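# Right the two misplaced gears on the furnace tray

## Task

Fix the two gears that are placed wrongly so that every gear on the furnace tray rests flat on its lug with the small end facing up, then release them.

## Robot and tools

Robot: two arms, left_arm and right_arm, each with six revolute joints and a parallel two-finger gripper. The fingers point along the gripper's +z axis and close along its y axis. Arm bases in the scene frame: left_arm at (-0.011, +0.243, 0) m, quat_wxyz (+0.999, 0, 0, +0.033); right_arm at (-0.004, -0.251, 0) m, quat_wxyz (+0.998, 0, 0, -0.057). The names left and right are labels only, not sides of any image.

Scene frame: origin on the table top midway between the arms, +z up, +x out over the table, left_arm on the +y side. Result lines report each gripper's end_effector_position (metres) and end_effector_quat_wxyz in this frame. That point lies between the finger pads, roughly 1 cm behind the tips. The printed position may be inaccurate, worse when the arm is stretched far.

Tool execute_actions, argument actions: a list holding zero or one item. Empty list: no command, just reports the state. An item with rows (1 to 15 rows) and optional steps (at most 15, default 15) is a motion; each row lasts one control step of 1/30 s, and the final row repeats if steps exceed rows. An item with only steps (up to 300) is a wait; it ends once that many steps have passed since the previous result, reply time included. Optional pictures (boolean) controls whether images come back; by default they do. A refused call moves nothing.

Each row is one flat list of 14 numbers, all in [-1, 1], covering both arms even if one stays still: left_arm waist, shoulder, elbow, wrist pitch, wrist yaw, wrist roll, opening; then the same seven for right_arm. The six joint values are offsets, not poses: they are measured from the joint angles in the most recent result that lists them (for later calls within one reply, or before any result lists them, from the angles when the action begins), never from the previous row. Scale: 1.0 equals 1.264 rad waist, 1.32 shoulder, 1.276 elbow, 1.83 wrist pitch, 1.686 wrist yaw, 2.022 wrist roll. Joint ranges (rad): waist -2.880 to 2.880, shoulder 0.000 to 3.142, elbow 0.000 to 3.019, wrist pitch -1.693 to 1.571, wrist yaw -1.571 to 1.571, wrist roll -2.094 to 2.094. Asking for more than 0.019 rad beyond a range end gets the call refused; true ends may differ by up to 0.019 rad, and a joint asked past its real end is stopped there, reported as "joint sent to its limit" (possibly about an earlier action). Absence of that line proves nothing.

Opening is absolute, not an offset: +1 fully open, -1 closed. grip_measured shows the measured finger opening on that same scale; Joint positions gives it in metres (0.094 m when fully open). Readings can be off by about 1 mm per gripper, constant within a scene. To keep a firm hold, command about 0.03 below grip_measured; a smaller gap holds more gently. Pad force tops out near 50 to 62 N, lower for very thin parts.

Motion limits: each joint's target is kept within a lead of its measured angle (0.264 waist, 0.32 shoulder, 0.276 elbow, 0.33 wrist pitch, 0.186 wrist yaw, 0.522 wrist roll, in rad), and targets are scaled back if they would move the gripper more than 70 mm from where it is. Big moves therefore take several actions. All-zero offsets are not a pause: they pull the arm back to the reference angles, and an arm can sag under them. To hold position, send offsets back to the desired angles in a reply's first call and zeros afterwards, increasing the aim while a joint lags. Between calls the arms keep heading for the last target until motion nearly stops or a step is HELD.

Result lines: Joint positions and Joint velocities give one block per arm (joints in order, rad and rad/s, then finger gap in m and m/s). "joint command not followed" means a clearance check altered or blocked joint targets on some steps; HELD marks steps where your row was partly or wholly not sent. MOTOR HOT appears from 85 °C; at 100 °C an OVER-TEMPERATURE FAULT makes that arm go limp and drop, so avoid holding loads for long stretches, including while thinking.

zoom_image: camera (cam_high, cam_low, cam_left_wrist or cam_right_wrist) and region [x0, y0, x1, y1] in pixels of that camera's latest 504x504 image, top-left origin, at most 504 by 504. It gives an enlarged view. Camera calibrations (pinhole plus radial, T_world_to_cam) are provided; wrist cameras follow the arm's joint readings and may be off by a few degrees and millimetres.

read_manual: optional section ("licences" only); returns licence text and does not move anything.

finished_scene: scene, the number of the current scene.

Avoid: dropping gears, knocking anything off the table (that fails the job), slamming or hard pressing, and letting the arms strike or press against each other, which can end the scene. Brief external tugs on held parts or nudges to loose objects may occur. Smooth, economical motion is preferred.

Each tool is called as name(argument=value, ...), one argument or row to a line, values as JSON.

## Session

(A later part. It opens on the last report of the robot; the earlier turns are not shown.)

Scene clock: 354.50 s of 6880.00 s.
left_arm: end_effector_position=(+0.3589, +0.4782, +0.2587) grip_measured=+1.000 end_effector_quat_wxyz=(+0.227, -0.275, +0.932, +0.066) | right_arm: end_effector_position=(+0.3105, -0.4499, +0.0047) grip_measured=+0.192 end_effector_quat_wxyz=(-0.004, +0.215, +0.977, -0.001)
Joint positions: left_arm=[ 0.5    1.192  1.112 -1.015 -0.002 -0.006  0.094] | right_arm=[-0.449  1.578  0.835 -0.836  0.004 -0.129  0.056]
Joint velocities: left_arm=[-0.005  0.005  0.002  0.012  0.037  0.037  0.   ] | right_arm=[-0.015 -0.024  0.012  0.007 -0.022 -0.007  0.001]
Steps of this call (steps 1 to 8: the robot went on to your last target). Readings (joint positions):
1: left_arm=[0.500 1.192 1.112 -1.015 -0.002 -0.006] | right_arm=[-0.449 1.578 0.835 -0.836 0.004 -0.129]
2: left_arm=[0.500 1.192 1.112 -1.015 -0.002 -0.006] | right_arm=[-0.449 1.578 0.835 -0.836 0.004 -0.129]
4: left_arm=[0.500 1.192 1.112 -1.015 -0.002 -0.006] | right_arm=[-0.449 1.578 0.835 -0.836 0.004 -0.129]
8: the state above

execute_actions(
  actions=[
    {"rows":[[0,0,0,0,0,0,1,0,-0.02,0.02,-0.02,0,0,0.16],[0,0,0,0,0,0,1,0,-0.05,0.04,-0.04,0,0,0.16],[0,0,0,0,0,0,1,0,-0.08,0.06,-0.06,0,0,0.16],[0,0,0,0,0,0,1,0.02,-0.1,0.08,-0.08,0,0,0.16],[0,0,0,0,0,0,1,0.06,-0.11,0.1,-0.09,0,0,0.16],[0,0,0,0,0,0,1,0.1,-0.11,0.12,-0.1,0,0,0.16],[0,0,0,0,0,0,1,0.14,-0.1,0.135,-0.105,0,0,0.16],[0,0,0,0,0,0,1,0.18,-0.09,0.145,-0.11,0,0,0.16],[0,0,0,0,0,0,1,0.22,-0.08,0.15,-0.11,0,0,0.16],[0,0,0,0,0,0,1,0.26,-0.07,0.15,-0.11,0,0,0.16],[0,0,0,0,0,0,1,0.3,-0.06,0.15,-0.11,0,0,0.16],[0,0,0,0,0,0,1,0.325,-0.05,0.15,-0.11,0,0,0.16],[0,0,0,0,0,0,1,0.333,-0.04,0.15,-0.11,0,0,0.16]]},
  ],
)

execute_actions(
  actions=[
    {"steps":15},
  ],
)

Scene clock: 369.43 s of 6880.00 s.
left_arm: end_effector_position=(+0.3589, +0.4782, +0.2587) grip_measured=+1.000 end_effector_quat_wxyz=(+0.227, -0.275, +0.932, +0.066) | right_arm: end_effector_position=(+0.3858, -0.3274, +0.0736) grip_measured=+0.192 end_effector_quat_wxyz=(+0.012, +0.031, +0.999, -0.005)
Joint positions: left_arm=[ 0.5    1.192  1.112 -1.015 -0.002 -0.006  0.094] | right_arm=[-0.078  1.497  0.965 -1.014  0.006 -0.129  0.056]
Joint velocities: left_arm=[-0.005 -0.015  0.002 -0.002 -0.081 -0.007  0.   ] | right_arm=[ 1.363  0.298  0.398 -0.051 -0.125 -0.066 -0.   ]
Steps of this call (steps 1 to 15: the robot went on to your last target; steps 16 to 90: nothing new was sent; then 11.43 s passed at rest; steps 91 to 105: all 15 steps of this action). Readings (joint positions):
91: left_arm=[0.500 1.192 1.112 -1.015 -0.002 -0.006] | right_arm=[-0.449 1.577 0.835 -0.839 0.004 -0.129]
92: left_arm=[0.500 1.192 1.112 -1.015 -0.002 -0.006] | right_arm=[-0.449 1.574 0.836 -0.851 0.004 -0.129]
94: left_arm=[0.500 1.192 1.112 -1.015 -0.002 -0.006] | right_arm=[-0.448 1.550 0.836 -0.903 0.004 -0.129]
98: left_arm=[0.500 1.192 1.112 -1.015 -0.002 -0.006] | right_arm=[-0.390 1.483 0.861 -0.980 0.010 -0.129]
105: the state above
camera_calibration (this result's frames):
cam_left_wrist: T_world_to_cam=[[0.532441, -0.846462, 0.00300418, 0.212445], [-0.838144, -0.526706, 0.141756, 0.519083], [-0.118409, -0.0779948, -0.989897, 0.460601], [0, 0, 0, 1]] pos_world=[0.376491, 0.489156, 0.381726]
cam_right_wrist: T_world_to_cam=[[-0.0632503, -0.997758, 0.0218931, -0.306267], [-0.828763, 0.0647338, 0.555842, 0.303488], [-0.556013, 0.017013, -0.830999, 0.403121], [0, 0, 0, 1]] pos_world=[0.456289, -0.332085, 0.173007]

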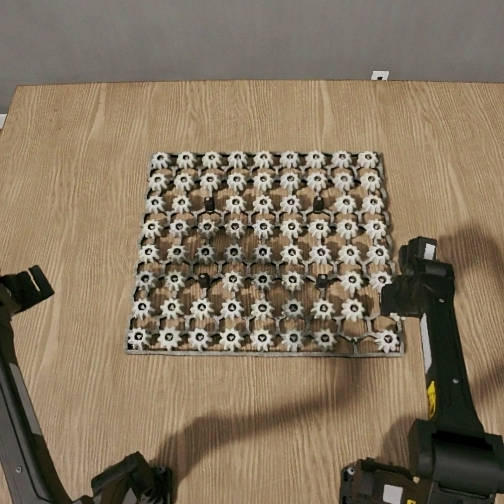

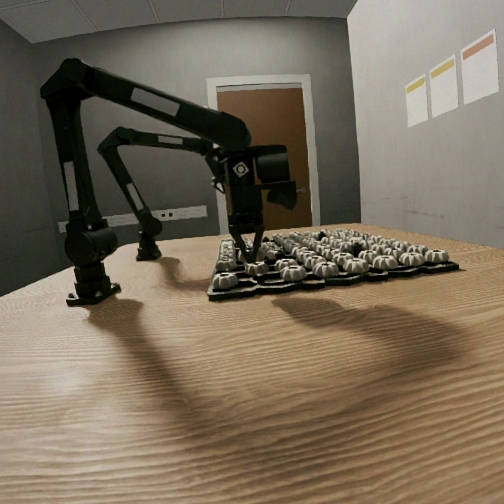

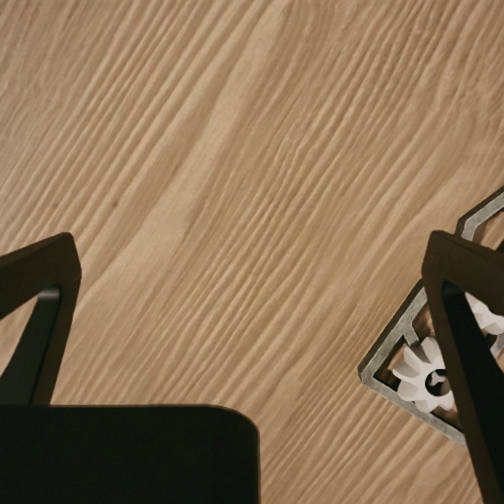

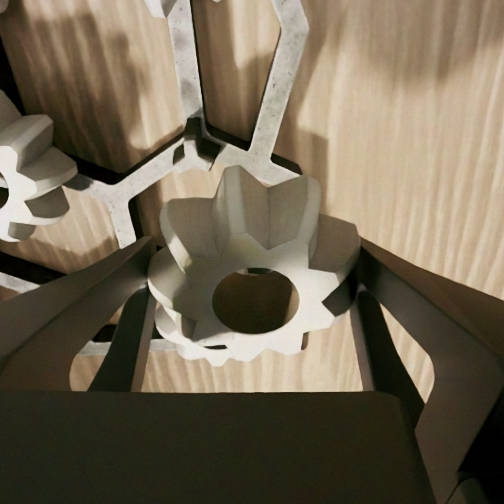

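Scene clock: 369.93 s of 6880.00 s.
left_arm: end_effector_position=(+0.3589, +0.4782, +0.2587) grip_measured=+1.000 end_effector_quat_wxyz=(+0.227, -0.275, +0.932, +0.066) | right_arm: end_effector_position=(+0.3931, -0.3090, +0.0689) grip_measured=+0.192 end_effector_quat_wxyz=(+0.001, +0.007, +1.000, -0.002)
Joint positions: left_arm=[ 0.5    1.192  1.112 -1.015 -0.002 -0.006  0.094] | right_arm=[-0.03   1.527  0.985 -1.026  0.004 -0.129  0.056]
Joint velocities: left_arm=[-0.015 -0.005  0.007 -0.007  0.037 -0.007  0.   ] | right_arm=[-0.005 -0.005 -0.007  0.002 -0.066 -0.007 -0.001]
Steps of this call (steps 1 to 15: the robot went on to your last target). Readings (joint positions):
1: left_arm=[0.500 1.192 1.112 -1.015 -0.002 -0.006] | right_arm=[-0.037 1.507 0.976 -1.015 -0.000 -0.129]
2: left_arm=[0.500 1.192 1.112 -1.015 -0.002 -0.006] | right_arm=[-0.007 1.514 0.983 -1.015 -0.004 -0.129]
4: left_arm=[0.500 1.192 1.112 -1.015 -0.002 -0.006] | right_arm=[0.017 1.522 0.985 -1.017 -0.006 -0.129]
8: left_arm=[0.500 1.192 1.112 -1.015 -0.002 -0.006] | right_arm=[-0.008 1.527 0.985 -1.025 0.000 -0.129]
15: the state above
camera_calibration (this result's frames):
cam_left_wrist: T_world_to_cam=[[0.532441, -0.846462, 0.00300418, 0.212445], [-0.838144, -0.526706, 0.141756, 0.519083], [-0.118409, -0.0779948, -0.989897, 0.460601], [0, 0, 0, 1]] pos_world=[0.376491, 0.489156, 0.381726]
cam_right_wrist: T_world_to_cam=[[-0.0151768, -0.999736, 0.0172274, -0.306544], [-0.818909, 0.022314, 0.57349, 0.292756], [-0.573723, -0.00540395, -0.819032, 0.402187], [0, 0, 0, 1]] pos_world=[0.465832, -0.310822, 0.166792]

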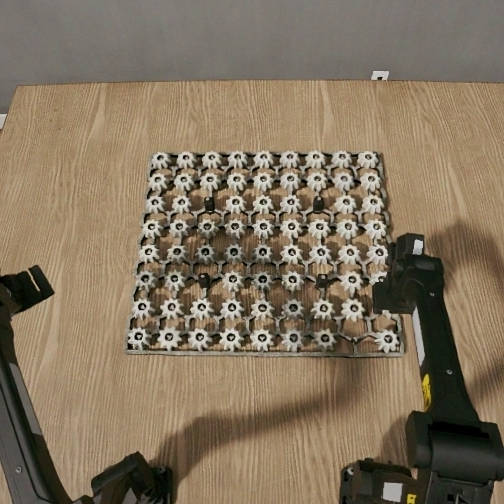

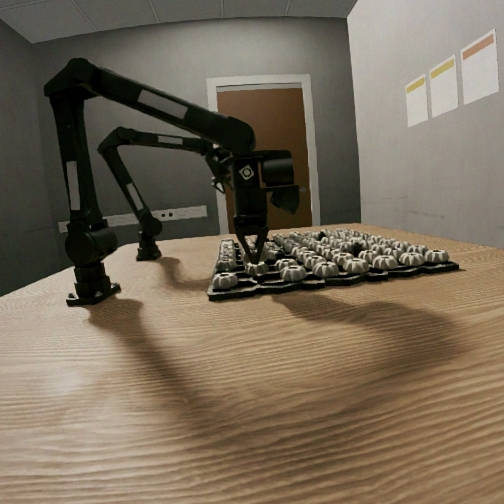

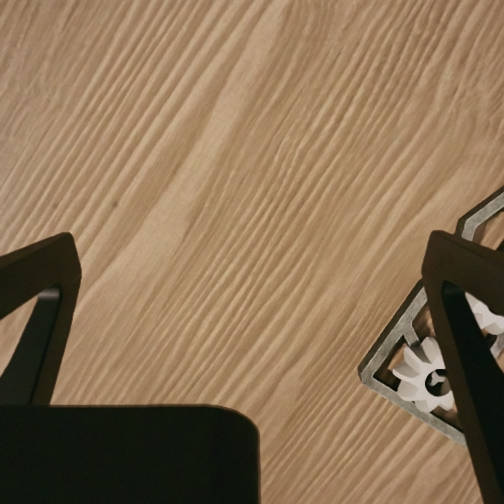

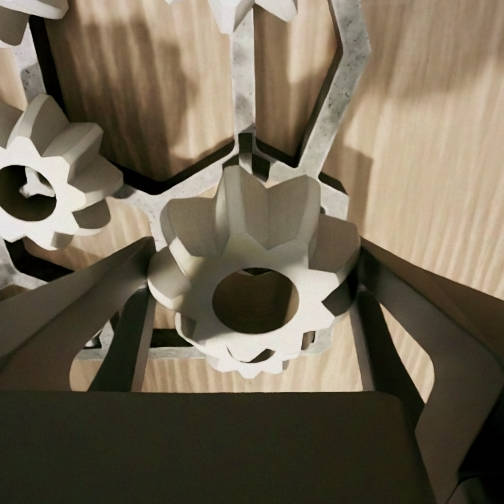

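execute_actions(
  actions=[
    {"rows":[[0,0,0,0,0,0,1,0,0.012,-0.006,0.013,0,0,0.16],[0,0,0,0,0,0,1,0,0.024,-0.012,0.026,0,0,0.16],[0,0,0,0,0,0,1,0,0.036,-0.018,0.039,0,0,0.16],[0,0,0,0,0,0,1,0,0.048,-0.024,0.052,0,0,0.16],[0,0,0,0,0,0,1,0,0.058,-0.03,0.062,0,0,0.16]]},
  ],
)

Scene clock: 376.07 s of 6880.00 s.
left_arm: end_effector_position=(+0.3589, +0.4782, +0.2587) grip_measured=+1.000 end_effector_quat_wxyz=(+0.227, -0.275, +0.932, +0.066) | right_arm: end_effector_position=(+0.3979, -0.3085, +0.0251) grip_measured=+0.192 end_effector_quat_wxyz=(-0.004, +0.007, +1.000, +0.001)
Joint positions: left_arm=[ 0.5    1.192  1.112 -1.015 -0.002 -0.006  0.094] | right_arm=[-0.029  1.615  0.953 -0.917 -0.001 -0.129  0.056]
Joint velocities: left_arm=[-0.024  0.005 -0.012 -0.002 -0.051  0.022  0.   ] | right_arm=[-0.005 -0.005 -0.007 -0.012 -0.022 -0.037  0.   ]
Steps of this call (steps 1 to 15: the robot went on to your last target; steps 16 to 90: nothing new was sent; then 2.63 s passed at rest; steps 91 to 105: all 15 steps of this action). Readings (joint positions):
91: left_arm=[0.500 1.192 1.112 -1.015 -0.002 -0.006] | right_arm=[-0.030 1.528 0.984 -1.024 0.004 -0.129]
92: left_arm=[0.500 1.192 1.112 -1.015 -0.002 -0.006] | right_arm=[-0.030 1.529 0.983 -1.017 0.004 -0.129]
94: left_arm=[0.500 1.192 1.112 -1.015 -0.002 -0.006] | right_arm=[-0.030 1.540 0.976 -0.985 0.004 -0.129]
98: left_arm=[0.500 1.192 1.112 -1.015 -0.002 -0.006] | right_arm=[-0.030 1.591 0.958 -0.929 0.004 -0.129]
105: the state above
camera_calibration (this result's frames):
cam_left_wrist: T_world_to_cam=[[0.532441, -0.846462, 0.00300418, 0.212445], [-0.838144, -0.526706, 0.141756, 0.519083], [-0.118409, -0.0779948, -0.989897, 0.460601], [0, 0, 0, 1]] pos_world=[0.376491, 0.489156, 0.381726]
cam_right_wrist: T_world_to_cam=[[-0.0142824, -0.999839, 0.0108946, -0.305461], [-0.813006, 0.017955, 0.581979, 0.317861], [-0.58208, -0.000545333, -0.813131, 0.37374], [0, 0, 0, 1]] pos_world=[0.471607, -0.310915, 0.122239]

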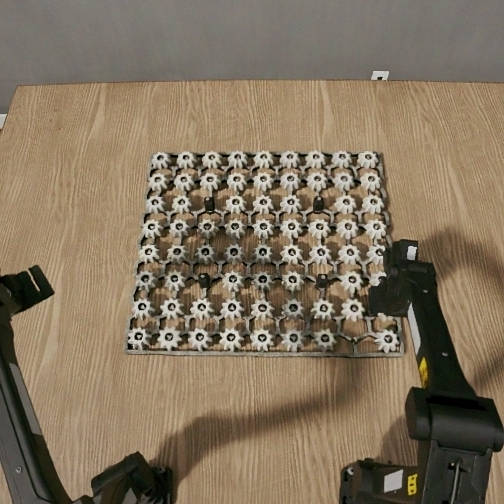

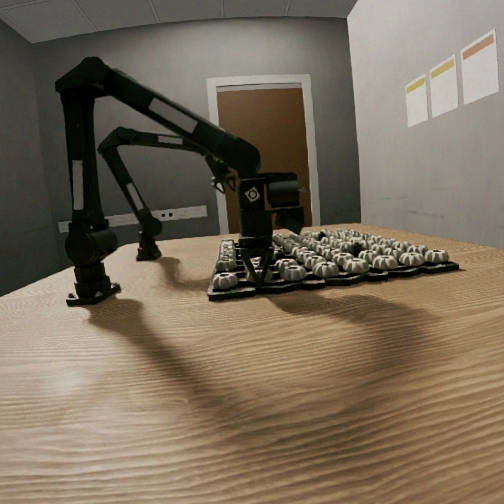

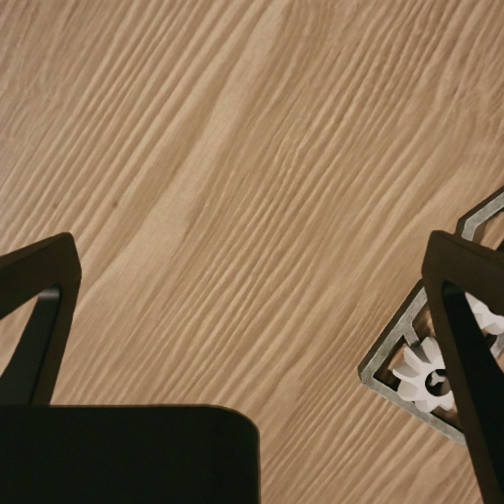

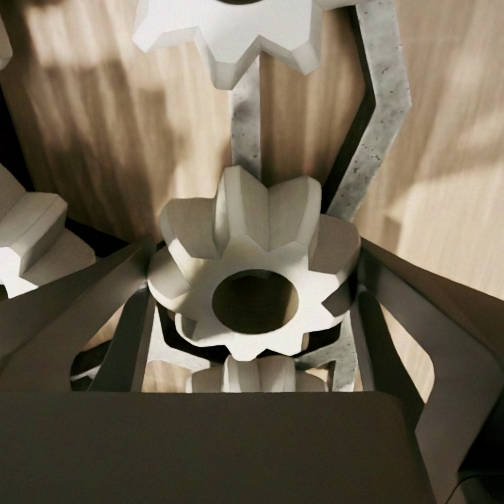

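execute_actions(
  actions=[
    {"rows":[[0,0,0,0,0,0,1,0.003,0.004,-0.003,0.004,0,0,0.16],[0,0,0,0,0,0,1,0.003,0.008,-0.006,0.008,0,0,0.16],[0,0,0,0,0,0,1,0.003,0.008,-0.006,0.008,0,0,0.16],[0,0,0,0,0,0,1,0.003,0.008,-0.006,0.008,0,0,0.16],[0,0,0,0,0,0,1,0.003,0.008,-0.006,0.008,0,0,0.16],[0,0,0,0,0,0,1,0.003,0.008,-0.006,0.008,0,0,0.16],[0,0,0,0,0,0,1,0.003,0.008,-0.006,0.008,0,0,0.22],[0,0,0,0,0,0,1,0.003,0.008,-0.006,0.008,0,0,0.3]]},
  ],
)

Scene clock: 381.70 s of 6880.00 s.
left_arm: end_effector_position=(+0.3589, +0.4782, +0.2587) grip_measured=+1.000 end_effector_quat_wxyz=(+0.227, -0.275, +0.932, +0.066) | right_arm: end_effector_position=(+0.3984, -0.3082, +0.0238) grip_measured=+0.298 end_effector_quat_wxyz=(-0.004, +0.007, +1.000, +0.002)
Joint positions: left_arm=[ 0.5    1.192  1.112 -1.015 -0.002 -0.006  0.094] | right_arm=[-0.029  1.618  0.953 -0.913 -0.003 -0.129  0.061]
Joint velocities: left_arm=[-0.005  0.005 -0.012 -0.017 -0.037 -0.037  0.   ] | right_arm=[-0.015 -0.015 -0.002  0.012  0.051 -0.037 -0.   ]
Steps of this call (steps 1 to 15: the robot went on to your last target; steps 16 to 90: nothing new was sent; then 2.13 s passed at rest; steps 91 to 105: all 15 steps of this action). Readings (joint positions):
91: left_arm=[0.500 1.192 1.112 -1.015 -0.002 -0.006] | right_arm=[-0.029 1.615 0.953 -0.917 -0.001 -0.129]
92: left_arm=[0.500 1.192 1.112 -1.015 -0.002 -0.006] | right_arm=[-0.029 1.615 0.953 -0.915 -0.002 -0.129]
94: left_arm=[0.500 1.192 1.112 -1.015 -0.002 -0.006] | right_arm=[-0.029 1.616 0.953 -0.915 -0.002 -0.129]
98: left_arm=[0.500 1.192 1.112 -1.015 -0.002 -0.006] | right_arm=[-0.029 1.618 0.953 -0.913 -0.002 -0.129]
105: the state above
camera_calibration (this result's frames):
cam_left_wrist: T_world_to_cam=[[0.532441, -0.846462, 0.00300418, 0.212445], [-0.838144, -0.526706, 0.141756, 0.519083], [-0.118409, -0.0779948, -0.989897, 0.460601], [0, 0, 0, 1]] pos_world=[0.376491, 0.489156, 0.381726]
cam_right_wrist: T_world_to_cam=[[-0.0139155, -0.999859, 0.00938138, -0.30521], [-0.813138, 0.0167759, 0.581829, 0.318753], [-0.581904, 0.000468053, -0.813257, 0.373219], [0, 0, 0, 1]] pos_world=[0.472121, -0.31069, 0.120926]

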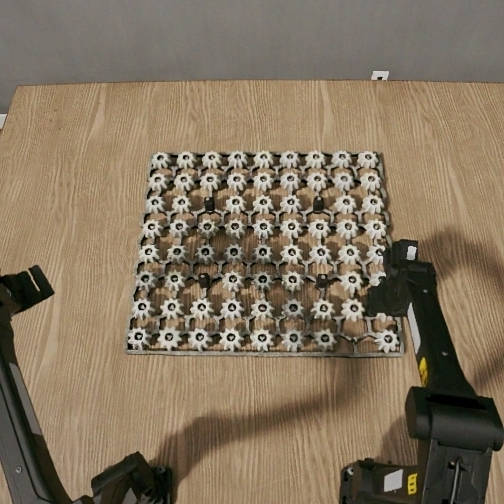

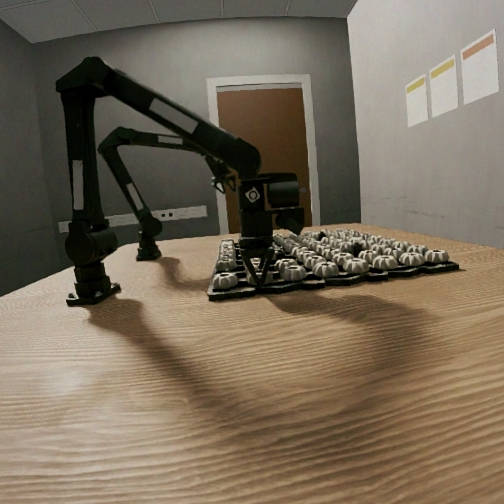

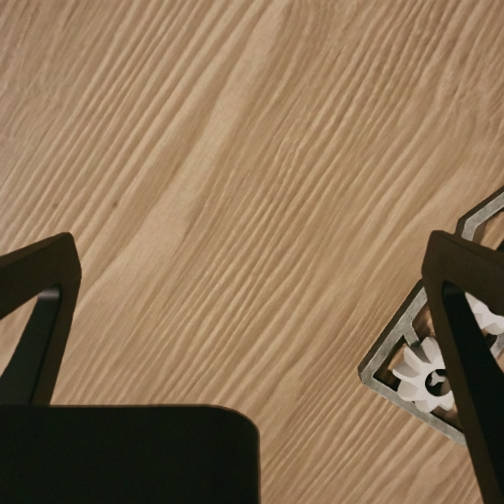

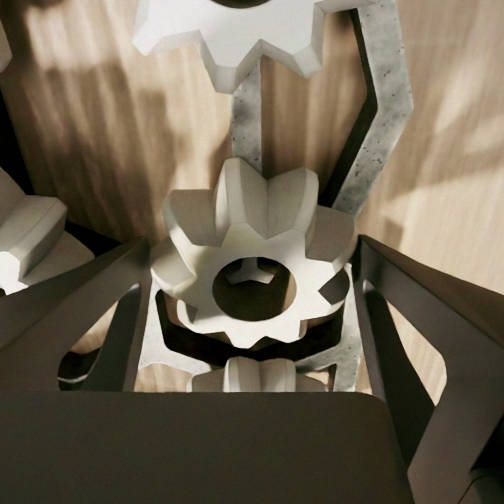

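execute_actions(
  actions=[
    {"rows":[[0,0,0,0,0,0,1,0,-0.14,0.1,-0.17,0,0,0.45]],"steps":15},
  ],
)

Scene clock: 399.37 s of 6880.00 s.
left_arm: end_effector_position=(+0.3589, +0.4782, +0.2587) grip_measured=+1.000 end_effector_quat_wxyz=(+0.227, -0.275, +0.932, +0.066) | right_arm: end_effector_position=(+0.3815, -0.3058, +0.1420) grip_measured=+0.448 end_effector_quat_wxyz=(+0.010, +0.007, +1.000, +0.000)
Joint positions: left_arm=[ 0.5    1.192  1.112 -1.015 -0.002 -0.006  0.094] | right_arm=[-0.029  1.4    1.06  -1.211 -0.003 -0.129  0.068]
Joint velocities: left_arm=[-0.005 -0.015 -0.012 -0.007  0.066  0.007  0.   ] | right_arm=[-0.015  0.151 -0.002 -0.071  0.037  0.037 -0.002]
Steps of this call (steps 1 to 15: the robot went on to your last target; steps 16 to 90: nothing new was sent; then 14.17 s passed at rest; steps 91 to 105: all 15 steps of this action). Readings (joint positions):
91: left_arm=[0.500 1.192 1.112 -1.015 -0.002 -0.006] | right_arm=[-0.029 1.613 0.958 -0.943 -0.003 -0.129]
92: left_arm=[0.500 1.192 1.112 -1.015 -0.002 -0.006] | right_arm=[-0.029 1.602 0.964 -1.002 -0.003 -0.129]
94: left_arm=[0.500 1.192 1.112 -1.015 -0.002 -0.006] | right_arm=[-0.029 1.554 0.969 -1.095 -0.003 -0.129]
98: left_arm=[0.500 1.192 1.112 -1.015 -0.002 -0.006] | right_arm=[-0.029 1.443 1.010 -1.198 -0.003 -0.129]
105: the state above
camera_calibration (this result's frames):
cam_left_wrist: T_world_to_cam=[[0.532441, -0.846462, 0.00300418, 0.212445], [-0.838144, -0.526706, 0.141756, 0.519083], [-0.118409, -0.0779948, -0.989897, 0.460601], [0, 0, 0, 1]] pos_world=[0.376491, 0.489156, 0.381726]
cam_right_wrist: T_world_to_cam=[[-0.0142134, -0.999817, 0.0128428, -0.304501], [-0.828443, 0.0189673, 0.559752, 0.245873], [-0.559893, -0.00268354, -0.828561, 0.452299], [0, 0, 0, 1]] pos_world=[0.452603, -0.307895, 0.24104]

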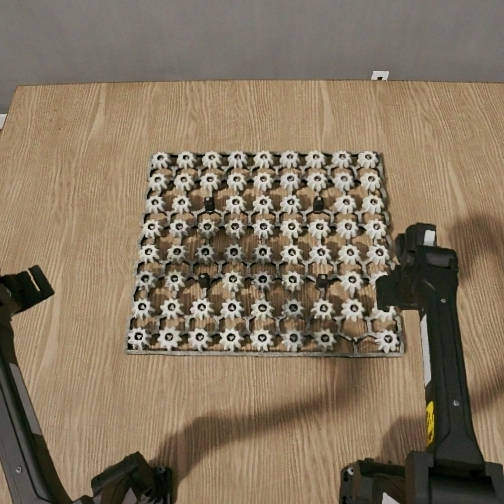

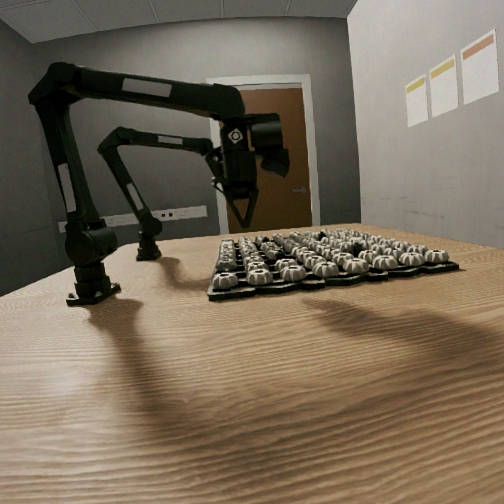

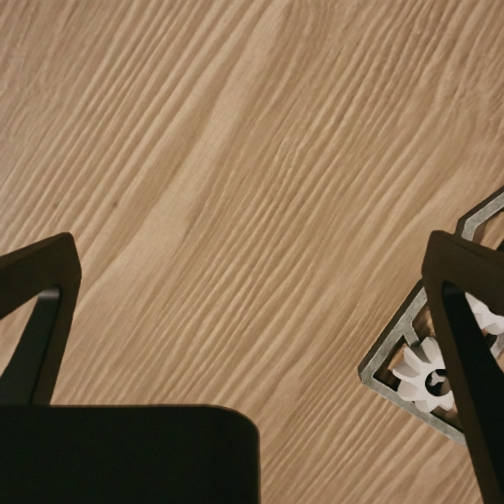

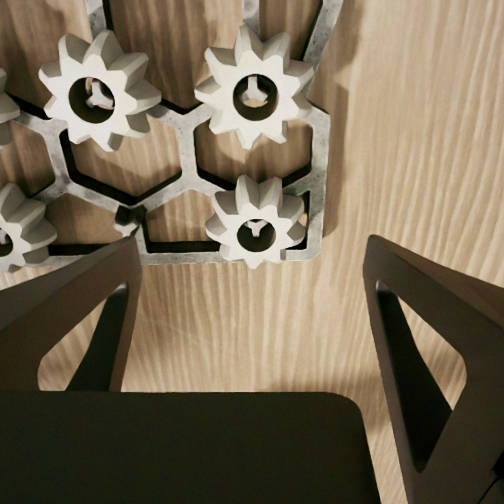

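execute_actions(
  actions=[
    {"rows":[[-0.3,0,0,0,0,0,1,-0.3,-0.2,0.05,-0.1,0,0,0.45]],"steps":15},
  ],
)

zoom_image(
  camera="cam_high",
  region=[120,270,420,370],
)

Scene clock: 406.70 s of 6880.00 s.
left_arm: end_effector_position=(+0.4200, +0.3185, +0.2570) grip_measured=+1.000 end_effector_quat_wxyz=(+0.234, -0.088, +0.968, +0.019) | right_arm: end_effector_position=(+0.2827, -0.4242, +0.2533) grip_measured=+0.449 end_effector_quat_wxyz=(+0.085, +0.205, +0.975, -0.030)
Joint positions: left_arm=[ 0.108  1.192  1.109 -1.015  0.001 -0.007  0.094] | right_arm=[-0.43   1.095  1.087 -1.382  0.001 -0.129  0.068]
Joint velocities: left_arm=[ 0.2    0.005 -0.032  0.012  0.022  0.007  0.   ] | right_arm=[ 0.151 -0.024  0.066 -0.017 -0.066 -0.007 -0.001]
Steps of this call (steps 1 to 30: the robot went on to your last target; steps 31 to 90: nothing new was sent; then 3.83 s passed at rest; steps 91 to 105: all 15 steps of this action). Readings (joint positions):
91: left_arm=[0.488 1.192 1.112 -1.015 -0.009 -0.007] | right_arm=[-0.036 1.416 1.060 -1.221 -0.005 -0.129]
92: left_arm=[0.459 1.192 1.112 -1.015 -0.012 -0.007] | right_arm=[-0.051 1.404 1.060 -1.242 -0.007 -0.129]
94: left_arm=[0.359 1.192 1.112 -1.015 -0.012 -0.007] | right_arm=[-0.111 1.357 1.060 -1.276 -0.007 -0.129]
98: left_arm=[0.134 1.192 1.112 -1.015 -0.001 -0.007] | right_arm=[-0.286 1.229 1.060 -1.332 -0.007 -0.129]
105: the state above
camera_calibration (this result's frames):
cam_left_wrist: T_world_to_cam=[[0.167867, -0.985792, 0.00591319, 0.241476], [-0.975515, -0.165246, 0.145134, 0.428138], [-0.142095, -0.0301316, -0.989394, 0.448281], [0, 0, 0, 1]] pos_world=[0.440818, 0.322301, 0.379961]
cam_right_wrist: T_world_to_cam=[[-0.406978, -0.912707, 0.036533, -0.28371], [-0.822213, 0.383462, 0.420621, 0.292016], [-0.397912, 0.141145, -0.906501, 0.523895], [0, 0, 0, 1]] pos_world=[0.3331, -0.444867, 0.362448]

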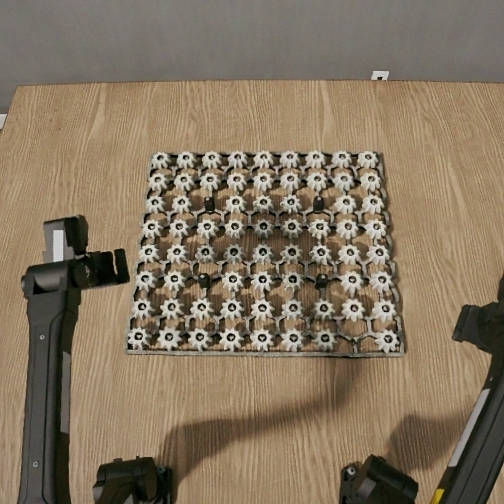

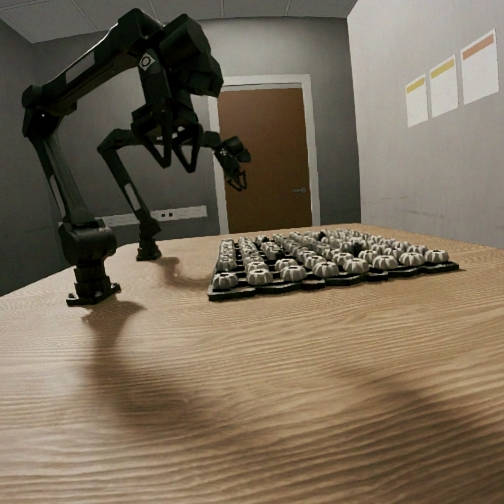

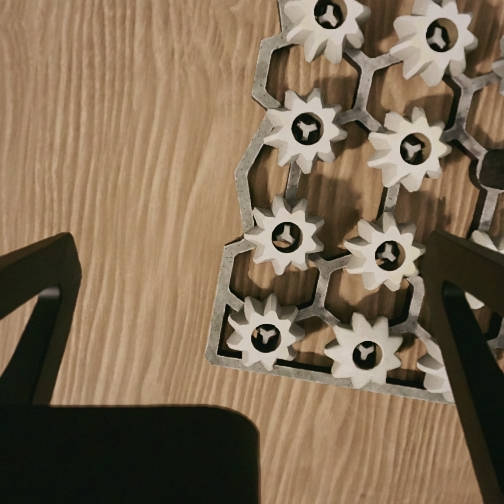

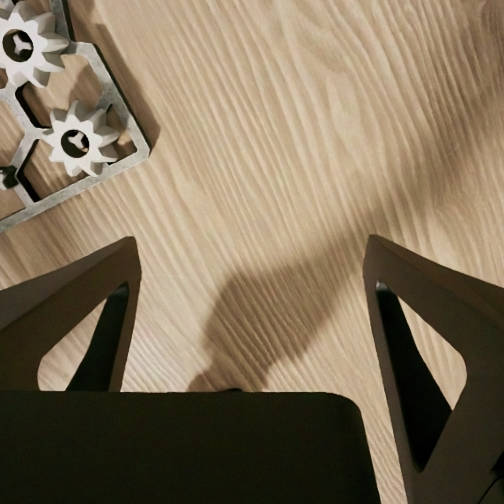

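Region (120, 270, 420, 370) of cam_high's 504x504 image, scaled by 1.680, with more detail than that image has.

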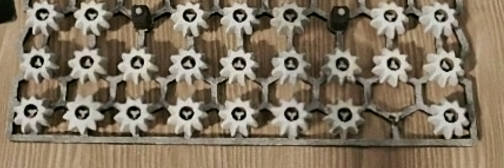

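execute_actions(
  actions=[
    {"rows":[[-0.1,0.05,-0.09,-0.03,0,-0.02,0.45,0,0,0,0,0,0,0.45],[-0.207,0.104,-0.18,-0.053,0,-0.04,0.45,0,0,0,0,0,0,0.45]],"steps":15},
  ],
)

execute_actions(
  actions=[
    {"rows":[[0,0,0,0,0,0,0.45,0,0,0,0,0,0,0.45]],"steps":8},
  ],
)

Scene clock: 430.17 s of 6880.00 s.
left_arm: end_effector_position=(+0.3173, +0.2093, +0.0835) grip_measured=+0.453 end_effector_quat_wxyz=(-0.023, +0.017, +1.000, +0.001) | right_arm: end_effector_position=(+0.2838, -0.4216, +0.2551) grip_measured=+0.449 end_effector_quat_wxyz=(+0.087, +0.201, +0.975, -0.030)
Joint positions: left_arm=[-0.166  1.357  0.848 -1.108  0.002 -0.066  0.068] | right_arm=[-0.423  1.091  1.088 -1.383 -0.001 -0.129  0.068]
Joint velocities: left_arm=[ 0.103 -0.103 -0.012 -0.007  0.051 -0.037  0.   ] | right_arm=[-0.005  0.005 -0.002 -0.012  0.007 -0.066 -0.001]
Steps of this call (steps 1 to 30: the robot went on to your last target; steps 31 to 90: nothing new was sent; then 19.97 s passed at rest; steps 91 to 105: all 15 steps of this action). Readings (joint positions):
91: left_arm=[0.114 1.194 1.101 -1.017 -0.002 -0.010] | right_arm=[-0.414 1.129 1.088 -1.383 -0.001 -0.129]
92: left_arm=[0.098 1.194 1.087 -1.021 -0.004 -0.014] | right_arm=[-0.415 1.126 1.088 -1.383 -0.001 -0.129]
94: left_arm=[0.044 1.205 1.041 -1.034 -0.004 -0.020] | right_arm=[-0.420 1.115 1.088 -1.383 -0.001 -0.129]
98: left_arm=[-0.089 1.271 0.932 -1.073 -0.003 -0.041] | right_arm=[-0.423 1.094 1.088 -1.383 -0.001 -0.129]
105: the state above
camera_calibration (this result's frames):
cam_left_wrist: T_world_to_cam=[[-0.0426774, -0.999066, 0.0067888, 0.221576], [-0.785862, 0.0377642, 0.617248, 0.193011], [-0.616927, 0.0210075, -0.78674, 0.381743], [0, 0, 0, 1]] pos_world=[0.396645, 0.206061, 0.179692]
cam_right_wrist: T_world_to_cam=[[-0.400267, -0.915706, 0.0356097, -0.283991], [-0.827044, 0.377702, 0.416341, 0.291177], [-0.394696, 0.137197, -0.908511, 0.523481], [0, 0, 0, 1]] pos_world=[0.33376, -0.441851, 0.364472]

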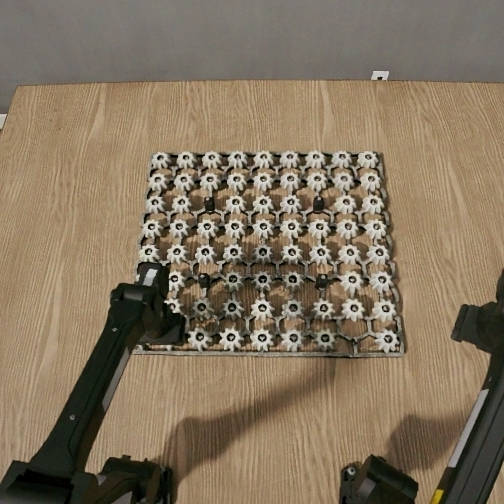

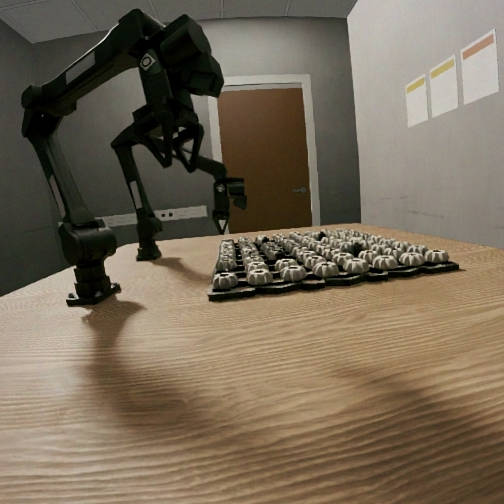

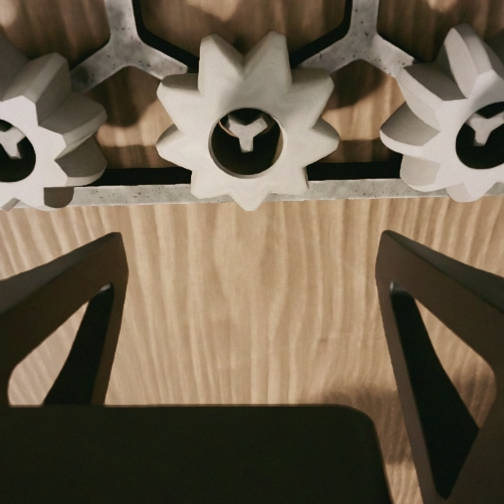

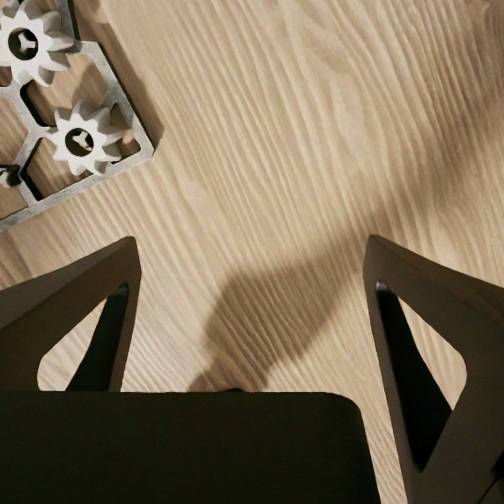

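Scene clock: 430.43 s of 6880.00 s.
left_arm: end_effector_position=(+0.3162, +0.2101, +0.0829) grip_measured=+0.453 end_effector_quat_wxyz=(-0.024, +0.015, +1.000, +0.001) | right_arm: end_effector_position=(+0.2838, -0.4216, +0.2551) grip_measured=+0.449 end_effector_quat_wxyz=(+0.087, +0.201, +0.975, -0.030)
Joint positions: left_arm=[-0.164  1.355  0.845 -1.108  0.002 -0.067  0.068] | right_arm=[-0.423  1.091  1.088 -1.383 -0.001 -0.129  0.068]
Joint velocities: left_arm=[ 0.015 -0.005 -0.012 -0.007 -0.037 -0.037  0.001] | right_arm=[-0.005  0.005  0.012  0.007 -0.022  0.022  0.001]
Steps of this call (steps 1 to 8: all 8 steps of this action). Readings (joint positions):
1: left_arm=[-0.164 1.355 0.848 -1.108 0.002 -0.067] | right_arm=[-0.423 1.091 1.088 -1.383 -0.001 -0.129]
2: left_arm=[-0.164 1.355 0.848 -1.108 0.002 -0.067] | right_arm=[-0.423 1.091 1.088 -1.383 -0.001 -0.129]
4: left_arm=[-0.164 1.355 0.846 -1.108 0.002 -0.067] | right_arm=[-0.423 1.091 1.088 -1.383 -0.001 -0.129]
8: the state above
camera_calibration (this result's frames):
cam_left_wrist: T_world_to_cam=[[-0.0399997, -0.999177, 0.00668407, 0.221587], [-0.785022, 0.0355636, 0.618446, 0.192478], [-0.618175, 0.0194905, -0.785799, 0.381238], [0, 0, 0, 1]] pos_world=[0.395635, 0.207129, 0.179058]
cam_right_wrist: T_world_to_cam=[[-0.400267, -0.915706, 0.0356097, -0.283991], [-0.827044, 0.377702, 0.416341, 0.291177], [-0.394696, 0.137197, -0.908511, 0.523481], [0, 0, 0, 1]] pos_world=[0.33376, -0.441851, 0.364472]

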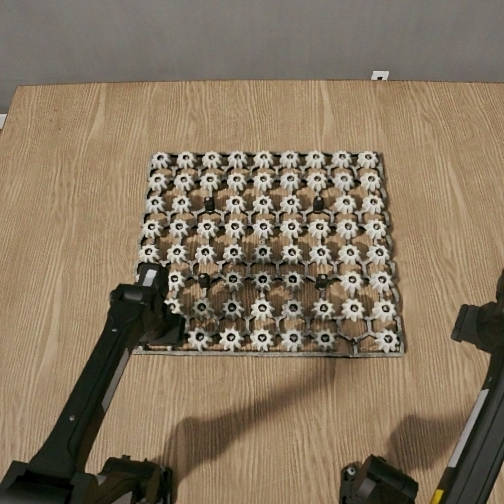

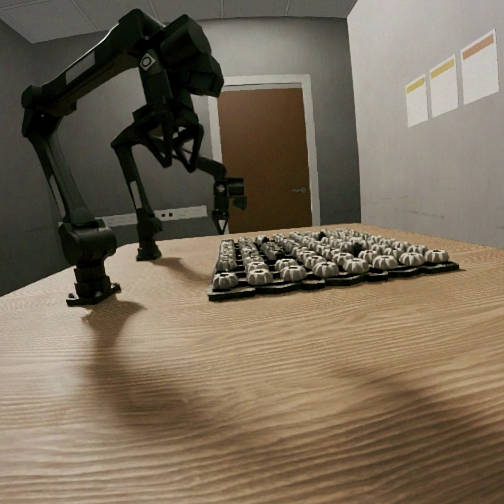

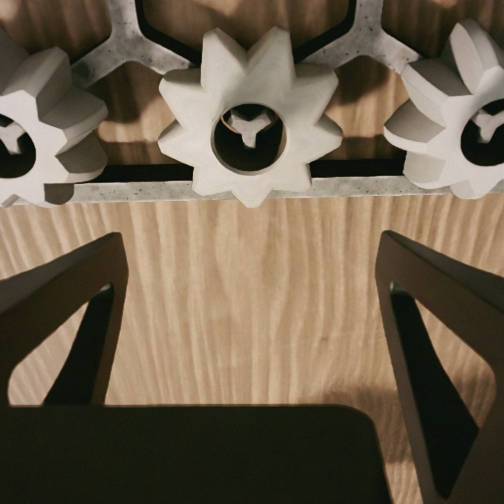

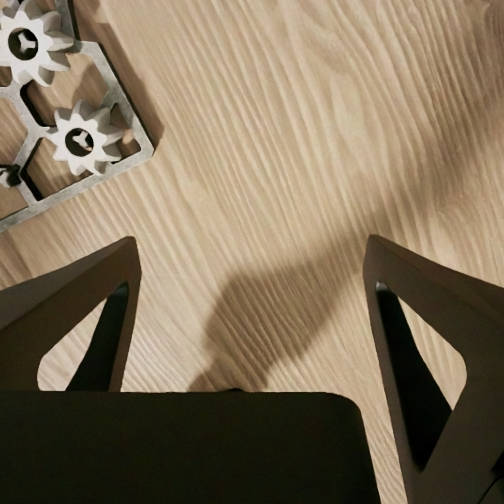

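execute_actions(
  actions=[
    {"rows":[[0,0.04,-0.025,0.06,0,0,0.45,0,0,0,0,0,0,0.45],[0,0.08,-0.05,0.124,0,0,0.45,0,0,0,0,0,0,0.45]],"steps":15},
  ],
)

Scene clock: 434.90 s of 6880.00 s.
left_arm: end_effector_position=(+0.3230, +0.2095, +0.0189) grip_measured=+0.453 end_effector_quat_wxyz=(-0.017, +0.015, +1.000, +0.000) | right_arm: end_effector_position=(+0.2838, -0.4216, +0.2551) grip_measured=+0.449 end_effector_quat_wxyz=(+0.087, +0.201, +0.975, -0.030)
Joint positions: left_arm=[-0.164  1.478  0.767 -0.893  0.002 -0.067  0.068] | right_arm=[-0.423  1.091  1.088 -1.383 -0.001 -0.129  0.068]
Joint velocities: left_arm=[-0.015 -0.015 -0.002 -0.012 -0.007 -0.037 -0.   ] | right_arm=[-0.005 -0.005 -0.002 -0.002 -0.007 -0.007 -0.001]
Steps of this call (steps 1 to 15: the robot went on to your last target; steps 16 to 90: nothing new was sent; then 0.97 s passed at rest; steps 91 to 105: all 15 steps of this action). Readings (joint positions):
91: left_arm=[-0.164 1.357 0.840 -1.092 0.002 -0.067] | right_arm=[-0.423 1.091 1.088 -1.383 -0.001 -0.129]
92: left_arm=[-0.164 1.364 0.829 -1.041 0.002 -0.067] | right_arm=[-0.423 1.091 1.088 -1.383 -0.001 -0.129]
94: left_arm=[-0.164 1.402 0.805 -0.941 0.002 -0.067] | right_arm=[-0.423 1.091 1.088 -1.383 -0.001 -0.129]
98: left_arm=[-0.164 1.474 0.775 -0.897 0.002 -0.067] | right_arm=[-0.423 1.091 1.088 -1.383 -0.001 -0.129]
105: the state above
camera_calibration (this result's frames):
cam_left_wrist: T_world_to_cam=[[-0.0401021, -0.999167, 0.00751093, 0.221641], [-0.793863, 0.036425, 0.607005, 0.240345], [-0.606773, 0.0183795, -0.794662, 0.331831], [0, 0, 0, 1]] pos_world=[0.401035, 0.206603, 0.116138]
cam_right_wrist: T_world_to_cam=[[-0.400267, -0.915706, 0.0356097, -0.283991], [-0.827044, 0.377702, 0.416341, 0.291177], [-0.394696, 0.137197, -0.908511, 0.523481], [0, 0, 0, 1]] pos_world=[0.33376, -0.441851, 0.364472]

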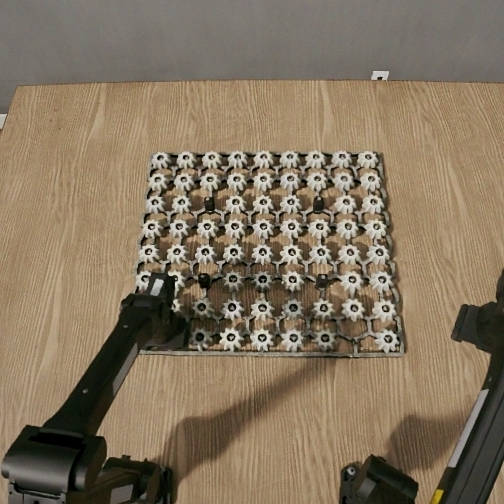

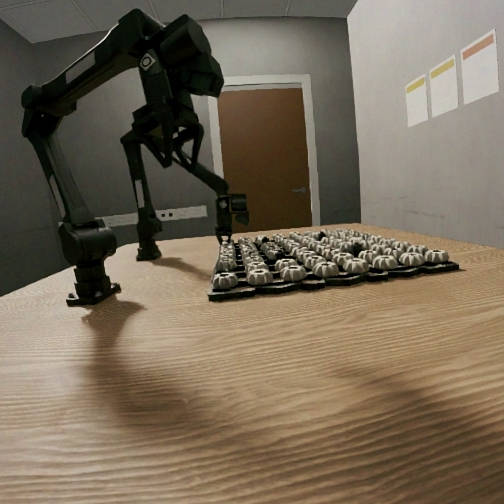

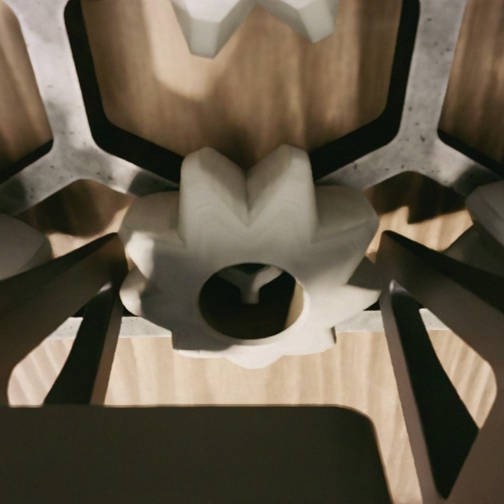

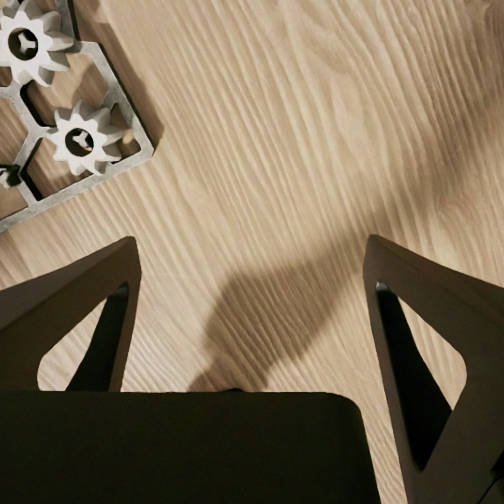

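execute_actions(
  actions=[
    {"rows":[[0,0,0,0,0,0,0.14,0,0,0,0,0,0,0.45]],"steps":12},
  ],
  pictures=false,
)

execute_actions(
  actions=[
    {"rows":[[0,-0.04,0.03,-0.05,0,0,0.14,0,0,0,0,0,0,0.45],[0,-0.08,0.06,-0.1,0,0,0.14,0,0,0,0,0,0,0.45]],"steps":12},
  ],
)

Scene clock: 438.23 s of 6880.00 s.
left_arm: end_effector_position=(+0.3230, +0.2095, +0.0189) grip_measured=+0.190 end_effector_quat_wxyz=(-0.016, +0.015, +1.000, +0.000) | right_arm: end_effector_position=(+0.2838, -0.4216, +0.2551) grip_measured=+0.449 end_effector_quat_wxyz=(+0.087, +0.201, +0.975, -0.030)
Joint positions: left_arm=[-0.164  1.478  0.767 -0.893  0.002 -0.067  0.056] | right_arm=[-0.423  1.091  1.088 -1.383 -0.001 -0.129  0.068]
Joint velocities: left_arm=[ 0.005 -0.005 -0.012  0.007 -0.022 -0.022 -0.001] | right_arm=[-0.005 -0.005  0.022  0.002  0.007 -0.007 -0.   ]
Steps of this call (steps 1 to 15: the robot went on to your last target; steps 16 to 88: nothing new was sent; steps 89 to 100: all 12 steps of this action). Readings (joint positions):
89: left_arm=[-0.164 1.478 0.767 -0.893 0.002 -0.067] | right_arm=[-0.423 1.091 1.088 -1.383 -0.001 -0.129]
90: left_arm=[-0.164 1.478 0.767 -0.893 0.002 -0.067] | right_arm=[-0.423 1.091 1.088 -1.383 -0.001 -0.129]
92: left_arm=[-0.164 1.478 0.767 -0.893 0.002 -0.067] | right_arm=[-0.423 1.091 1.088 -1.383 -0.001 -0.129]
96: left_arm=[-0.164 1.478 0.767 -0.893 0.002 -0.067] | right_arm=[-0.423 1.091 1.088 -1.383 -0.001 -0.129]
100: the state above

Scene clock: 438.63 s of 6880.00 s.
left_arm: end_effector_position=(+0.3066, +0.2109, +0.0616) grip_measured=+0.190 end_effector_quat_wxyz=(-0.036, +0.015, +0.999, +0.002) | right_arm: end_effector_position=(+0.2838, -0.4216, +0.2551) grip_measured=+0.449 end_effector_quat_wxyz=(+0.087, +0.201, +0.975, -0.030)
Joint positions: left_arm=[-0.164  1.38   0.803 -1.065  0.003 -0.067  0.056] | right_arm=[-0.423  1.091  1.088 -1.383 -0.001 -0.129  0.068]
Joint velocities: left_arm=[ 0.015 -0.015 -0.017 -0.017 -0.051 -0.007 -0.001] | right_arm=[ 0.005 -0.005  0.002 -0.002 -0.037  0.11  -0.001]
Steps of this call (steps 1 to 12: all 12 steps of this action). Readings (joint positions):
1: left_arm=[-0.164 1.477 0.768 -0.904 0.001 -0.067] | right_arm=[-0.423 1.091 1.088 -1.383 -0.001 -0.129]
2: left_arm=[-0.164 1.472 0.774 -0.927 0.002 -0.067] | right_arm=[-0.423 1.091 1.088 -1.383 -0.001 -0.129]
4: left_arm=[-0.164 1.453 0.795 -0.984 0.003 -0.067] | right_arm=[-0.423 1.091 1.088 -1.383 -0.001 -0.129]
8: left_arm=[-0.164 1.390 0.803 -1.057 0.003 -0.067] | right_arm=[-0.423 1.091 1.088 -1.383 -0.001 -0.129]
12: the state above
camera_calibration (this result's frames):
cam_left_wrist: T_world_to_cam=[[-0.0398011, -0.999189, 0.00606994, 0.222127], [-0.76996, 0.0345408, 0.637157, 0.192565], [-0.63685, 0.0206859, -0.770711, 0.363067], [0, 0, 0, 1]] pos_world=[0.388327, 0.207786, 0.155777]
cam_right_wrist: T_world_to_cam=[[-0.400267, -0.915706, 0.0356097, -0.283991], [-0.827044, 0.377702, 0.416341, 0.291177], [-0.394696, 0.137197, -0.908511, 0.523481], [0, 0, 0, 1]] pos_world=[0.33376, -0.441851, 0.364472]

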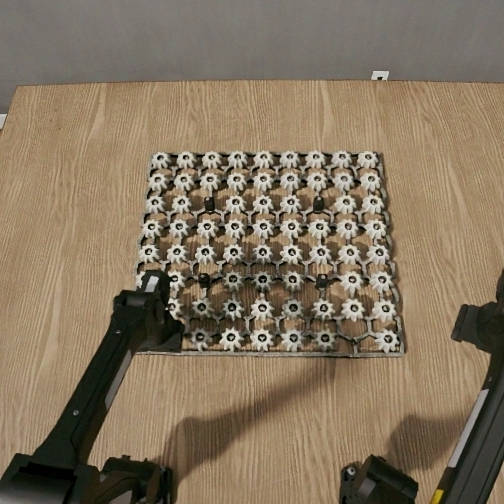

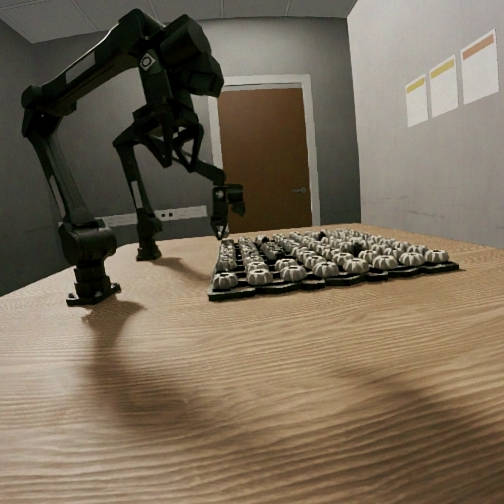

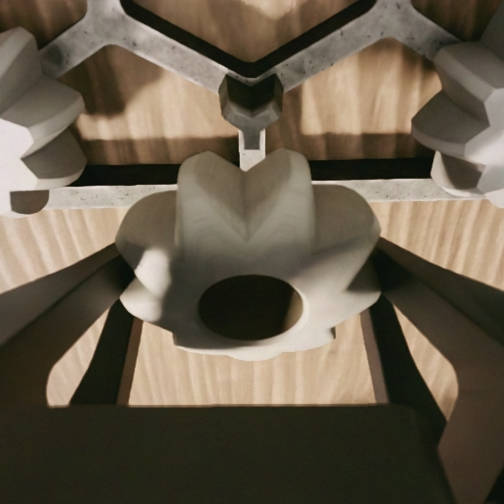

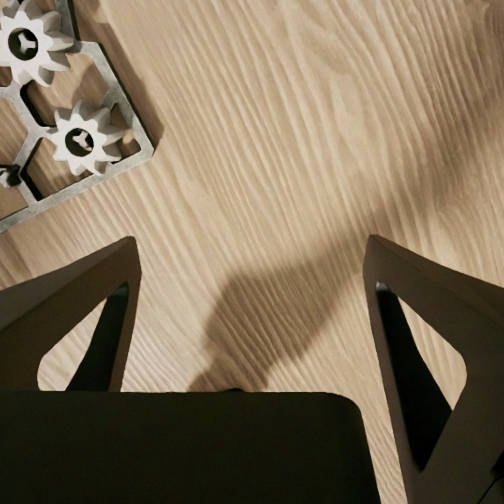

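execute_actions(
  actions=[
    {"rows":[[0.05,-0.02,0.03,0,0,0,0.14,0,0,0,0,0,0,0.45],[0.12,-0.02,0.06,0,0,0,0.14,0,0,0,0,0,0,0.45],[0.2,0,0.09,0,0,0,0.14,0,0,0,0,0,0,0.45],[0.28,0.02,0.11,0,0,0,0.14,0,0,0,0,0,0,0.45],[0.36,0.04,0.13,0,0,0,0.14,0,0,0,0,0,0,0.45],[0.44,0.06,0.14,0.01,0,0,0.14,0,0,0,0,0,0,0.45],[0.52,0.08,0.15,0.02,0,0,0.14,0,0,0,0,0,0,0.45],[0.6,0.09,0.15,0.02,0,0,0.14,0,0,0,0,0,0,0.45],[0.66,0.105,0.15,0.02,0,0,0.14,0,0,0,0,0,0,0.45],[0.68,0.105,0.15,0.02,0,0,0.14,0,0,0,0,0,0,0.45]],"steps":15},
  ],
  pictures=false,
)

execute_actions(
  actions=[
    {"steps":15},
  ],
  pictures=false,
)

Scene clock: 450.50 s of 6880.00 s.
left_arm: end_effector_position=(+0.2928, +0.4564, +0.0496) grip_measured=+0.190 end_effector_quat_wxyz=(-0.030, -0.335, +0.942, -0.012) | right_arm: end_effector_position=(+0.2838, -0.4216, +0.2551) grip_measured=+0.449 end_effector_quat_wxyz=(+0.087, +0.201, +0.975, -0.030)
Joint positions: left_arm=[ 0.551  1.526  0.922 -1.031  0.007 -0.067  0.056] | right_arm=[-0.423  1.091  1.088 -1.383 -0.001 -0.129  0.068]
Joint velocities: left_arm=[ 1.763  0.171  0.061  0.017  0.007 -0.022 -0.001] | right_arm=[-0.005  0.005 -0.012 -0.007  0.081 -0.037 -0.001]
Steps of this call (steps 1 to 15: the robot went on to your last target; steps 16 to 90: nothing new was sent; then 8.37 s passed at rest; steps 91 to 105: all 15 steps of this action). Readings (joint positions):
91: left_arm=[-0.160 1.380 0.803 -1.067 0.004 -0.067] | right_arm=[-0.423 1.091 1.088 -1.383 -0.001 -0.129]
92: left_arm=[-0.144 1.380 0.803 -1.067 0.009 -0.067] | right_arm=[-0.423 1.091 1.088 -1.383 -0.001 -0.129]
94: left_arm=[-0.067 1.382 0.809 -1.067 0.013 -0.067] | right_arm=[-0.423 1.091 1.088 -1.383 -0.001 -0.129]
98: left_arm=[0.148 1.426 0.856 -1.060 0.011 -0.067] | right_arm=[-0.423 1.091 1.088 -1.383 -0.001 -0.129]
105: the state above

Scene clock: 451.00 s of 6880.00 s.
left_arm: end_effector_position=(+0.2627, +0.5013, +0.0503) grip_measured=+0.190 end_effector_quat_wxyz=(-0.028, -0.401, +0.916, -0.011) | right_arm: end_effector_position=(+0.2838, -0.4216, +0.2551) grip_measured=+0.449 end_effector_quat_wxyz=(+0.087, +0.201, +0.975, -0.030)
Joint positions: left_arm=[ 0.692  1.535  0.935 -1.031  0.001 -0.067  0.056] | right_arm=[-0.423  1.091  1.088 -1.383 -0.001 -0.129  0.068]
Joint velocities: left_arm=[ 0.005  0.005 -0.007  0.017  0.037  0.022  0.   ] | right_arm=[-0.005 -0.005  0.012 -0.012 -0.095  0.007 -0.001]
Steps of this call (steps 1 to 15: the robot went on to your last target). Readings (joint positions):
1: left_arm=[0.609 1.531 0.925 -1.031 0.006 -0.067] | right_arm=[-0.423 1.091 1.088 -1.383 -0.001 -0.129]
2: left_arm=[0.661 1.534 0.927 -1.031 0.001 -0.067] | right_arm=[-0.423 1.091 1.088 -1.383 -0.001 -0.129]
4: left_arm=[0.730 1.535 0.932 -1.031 -0.007 -0.067] | right_arm=[-0.423 1.091 1.088 -1.383 -0.001 -0.129]
8: left_arm=[0.731 1.535 0.935 -1.031 -0.005 -0.067] | right_arm=[-0.423 1.091 1.088 -1.383 -0.001 -0.129]
15: the state above


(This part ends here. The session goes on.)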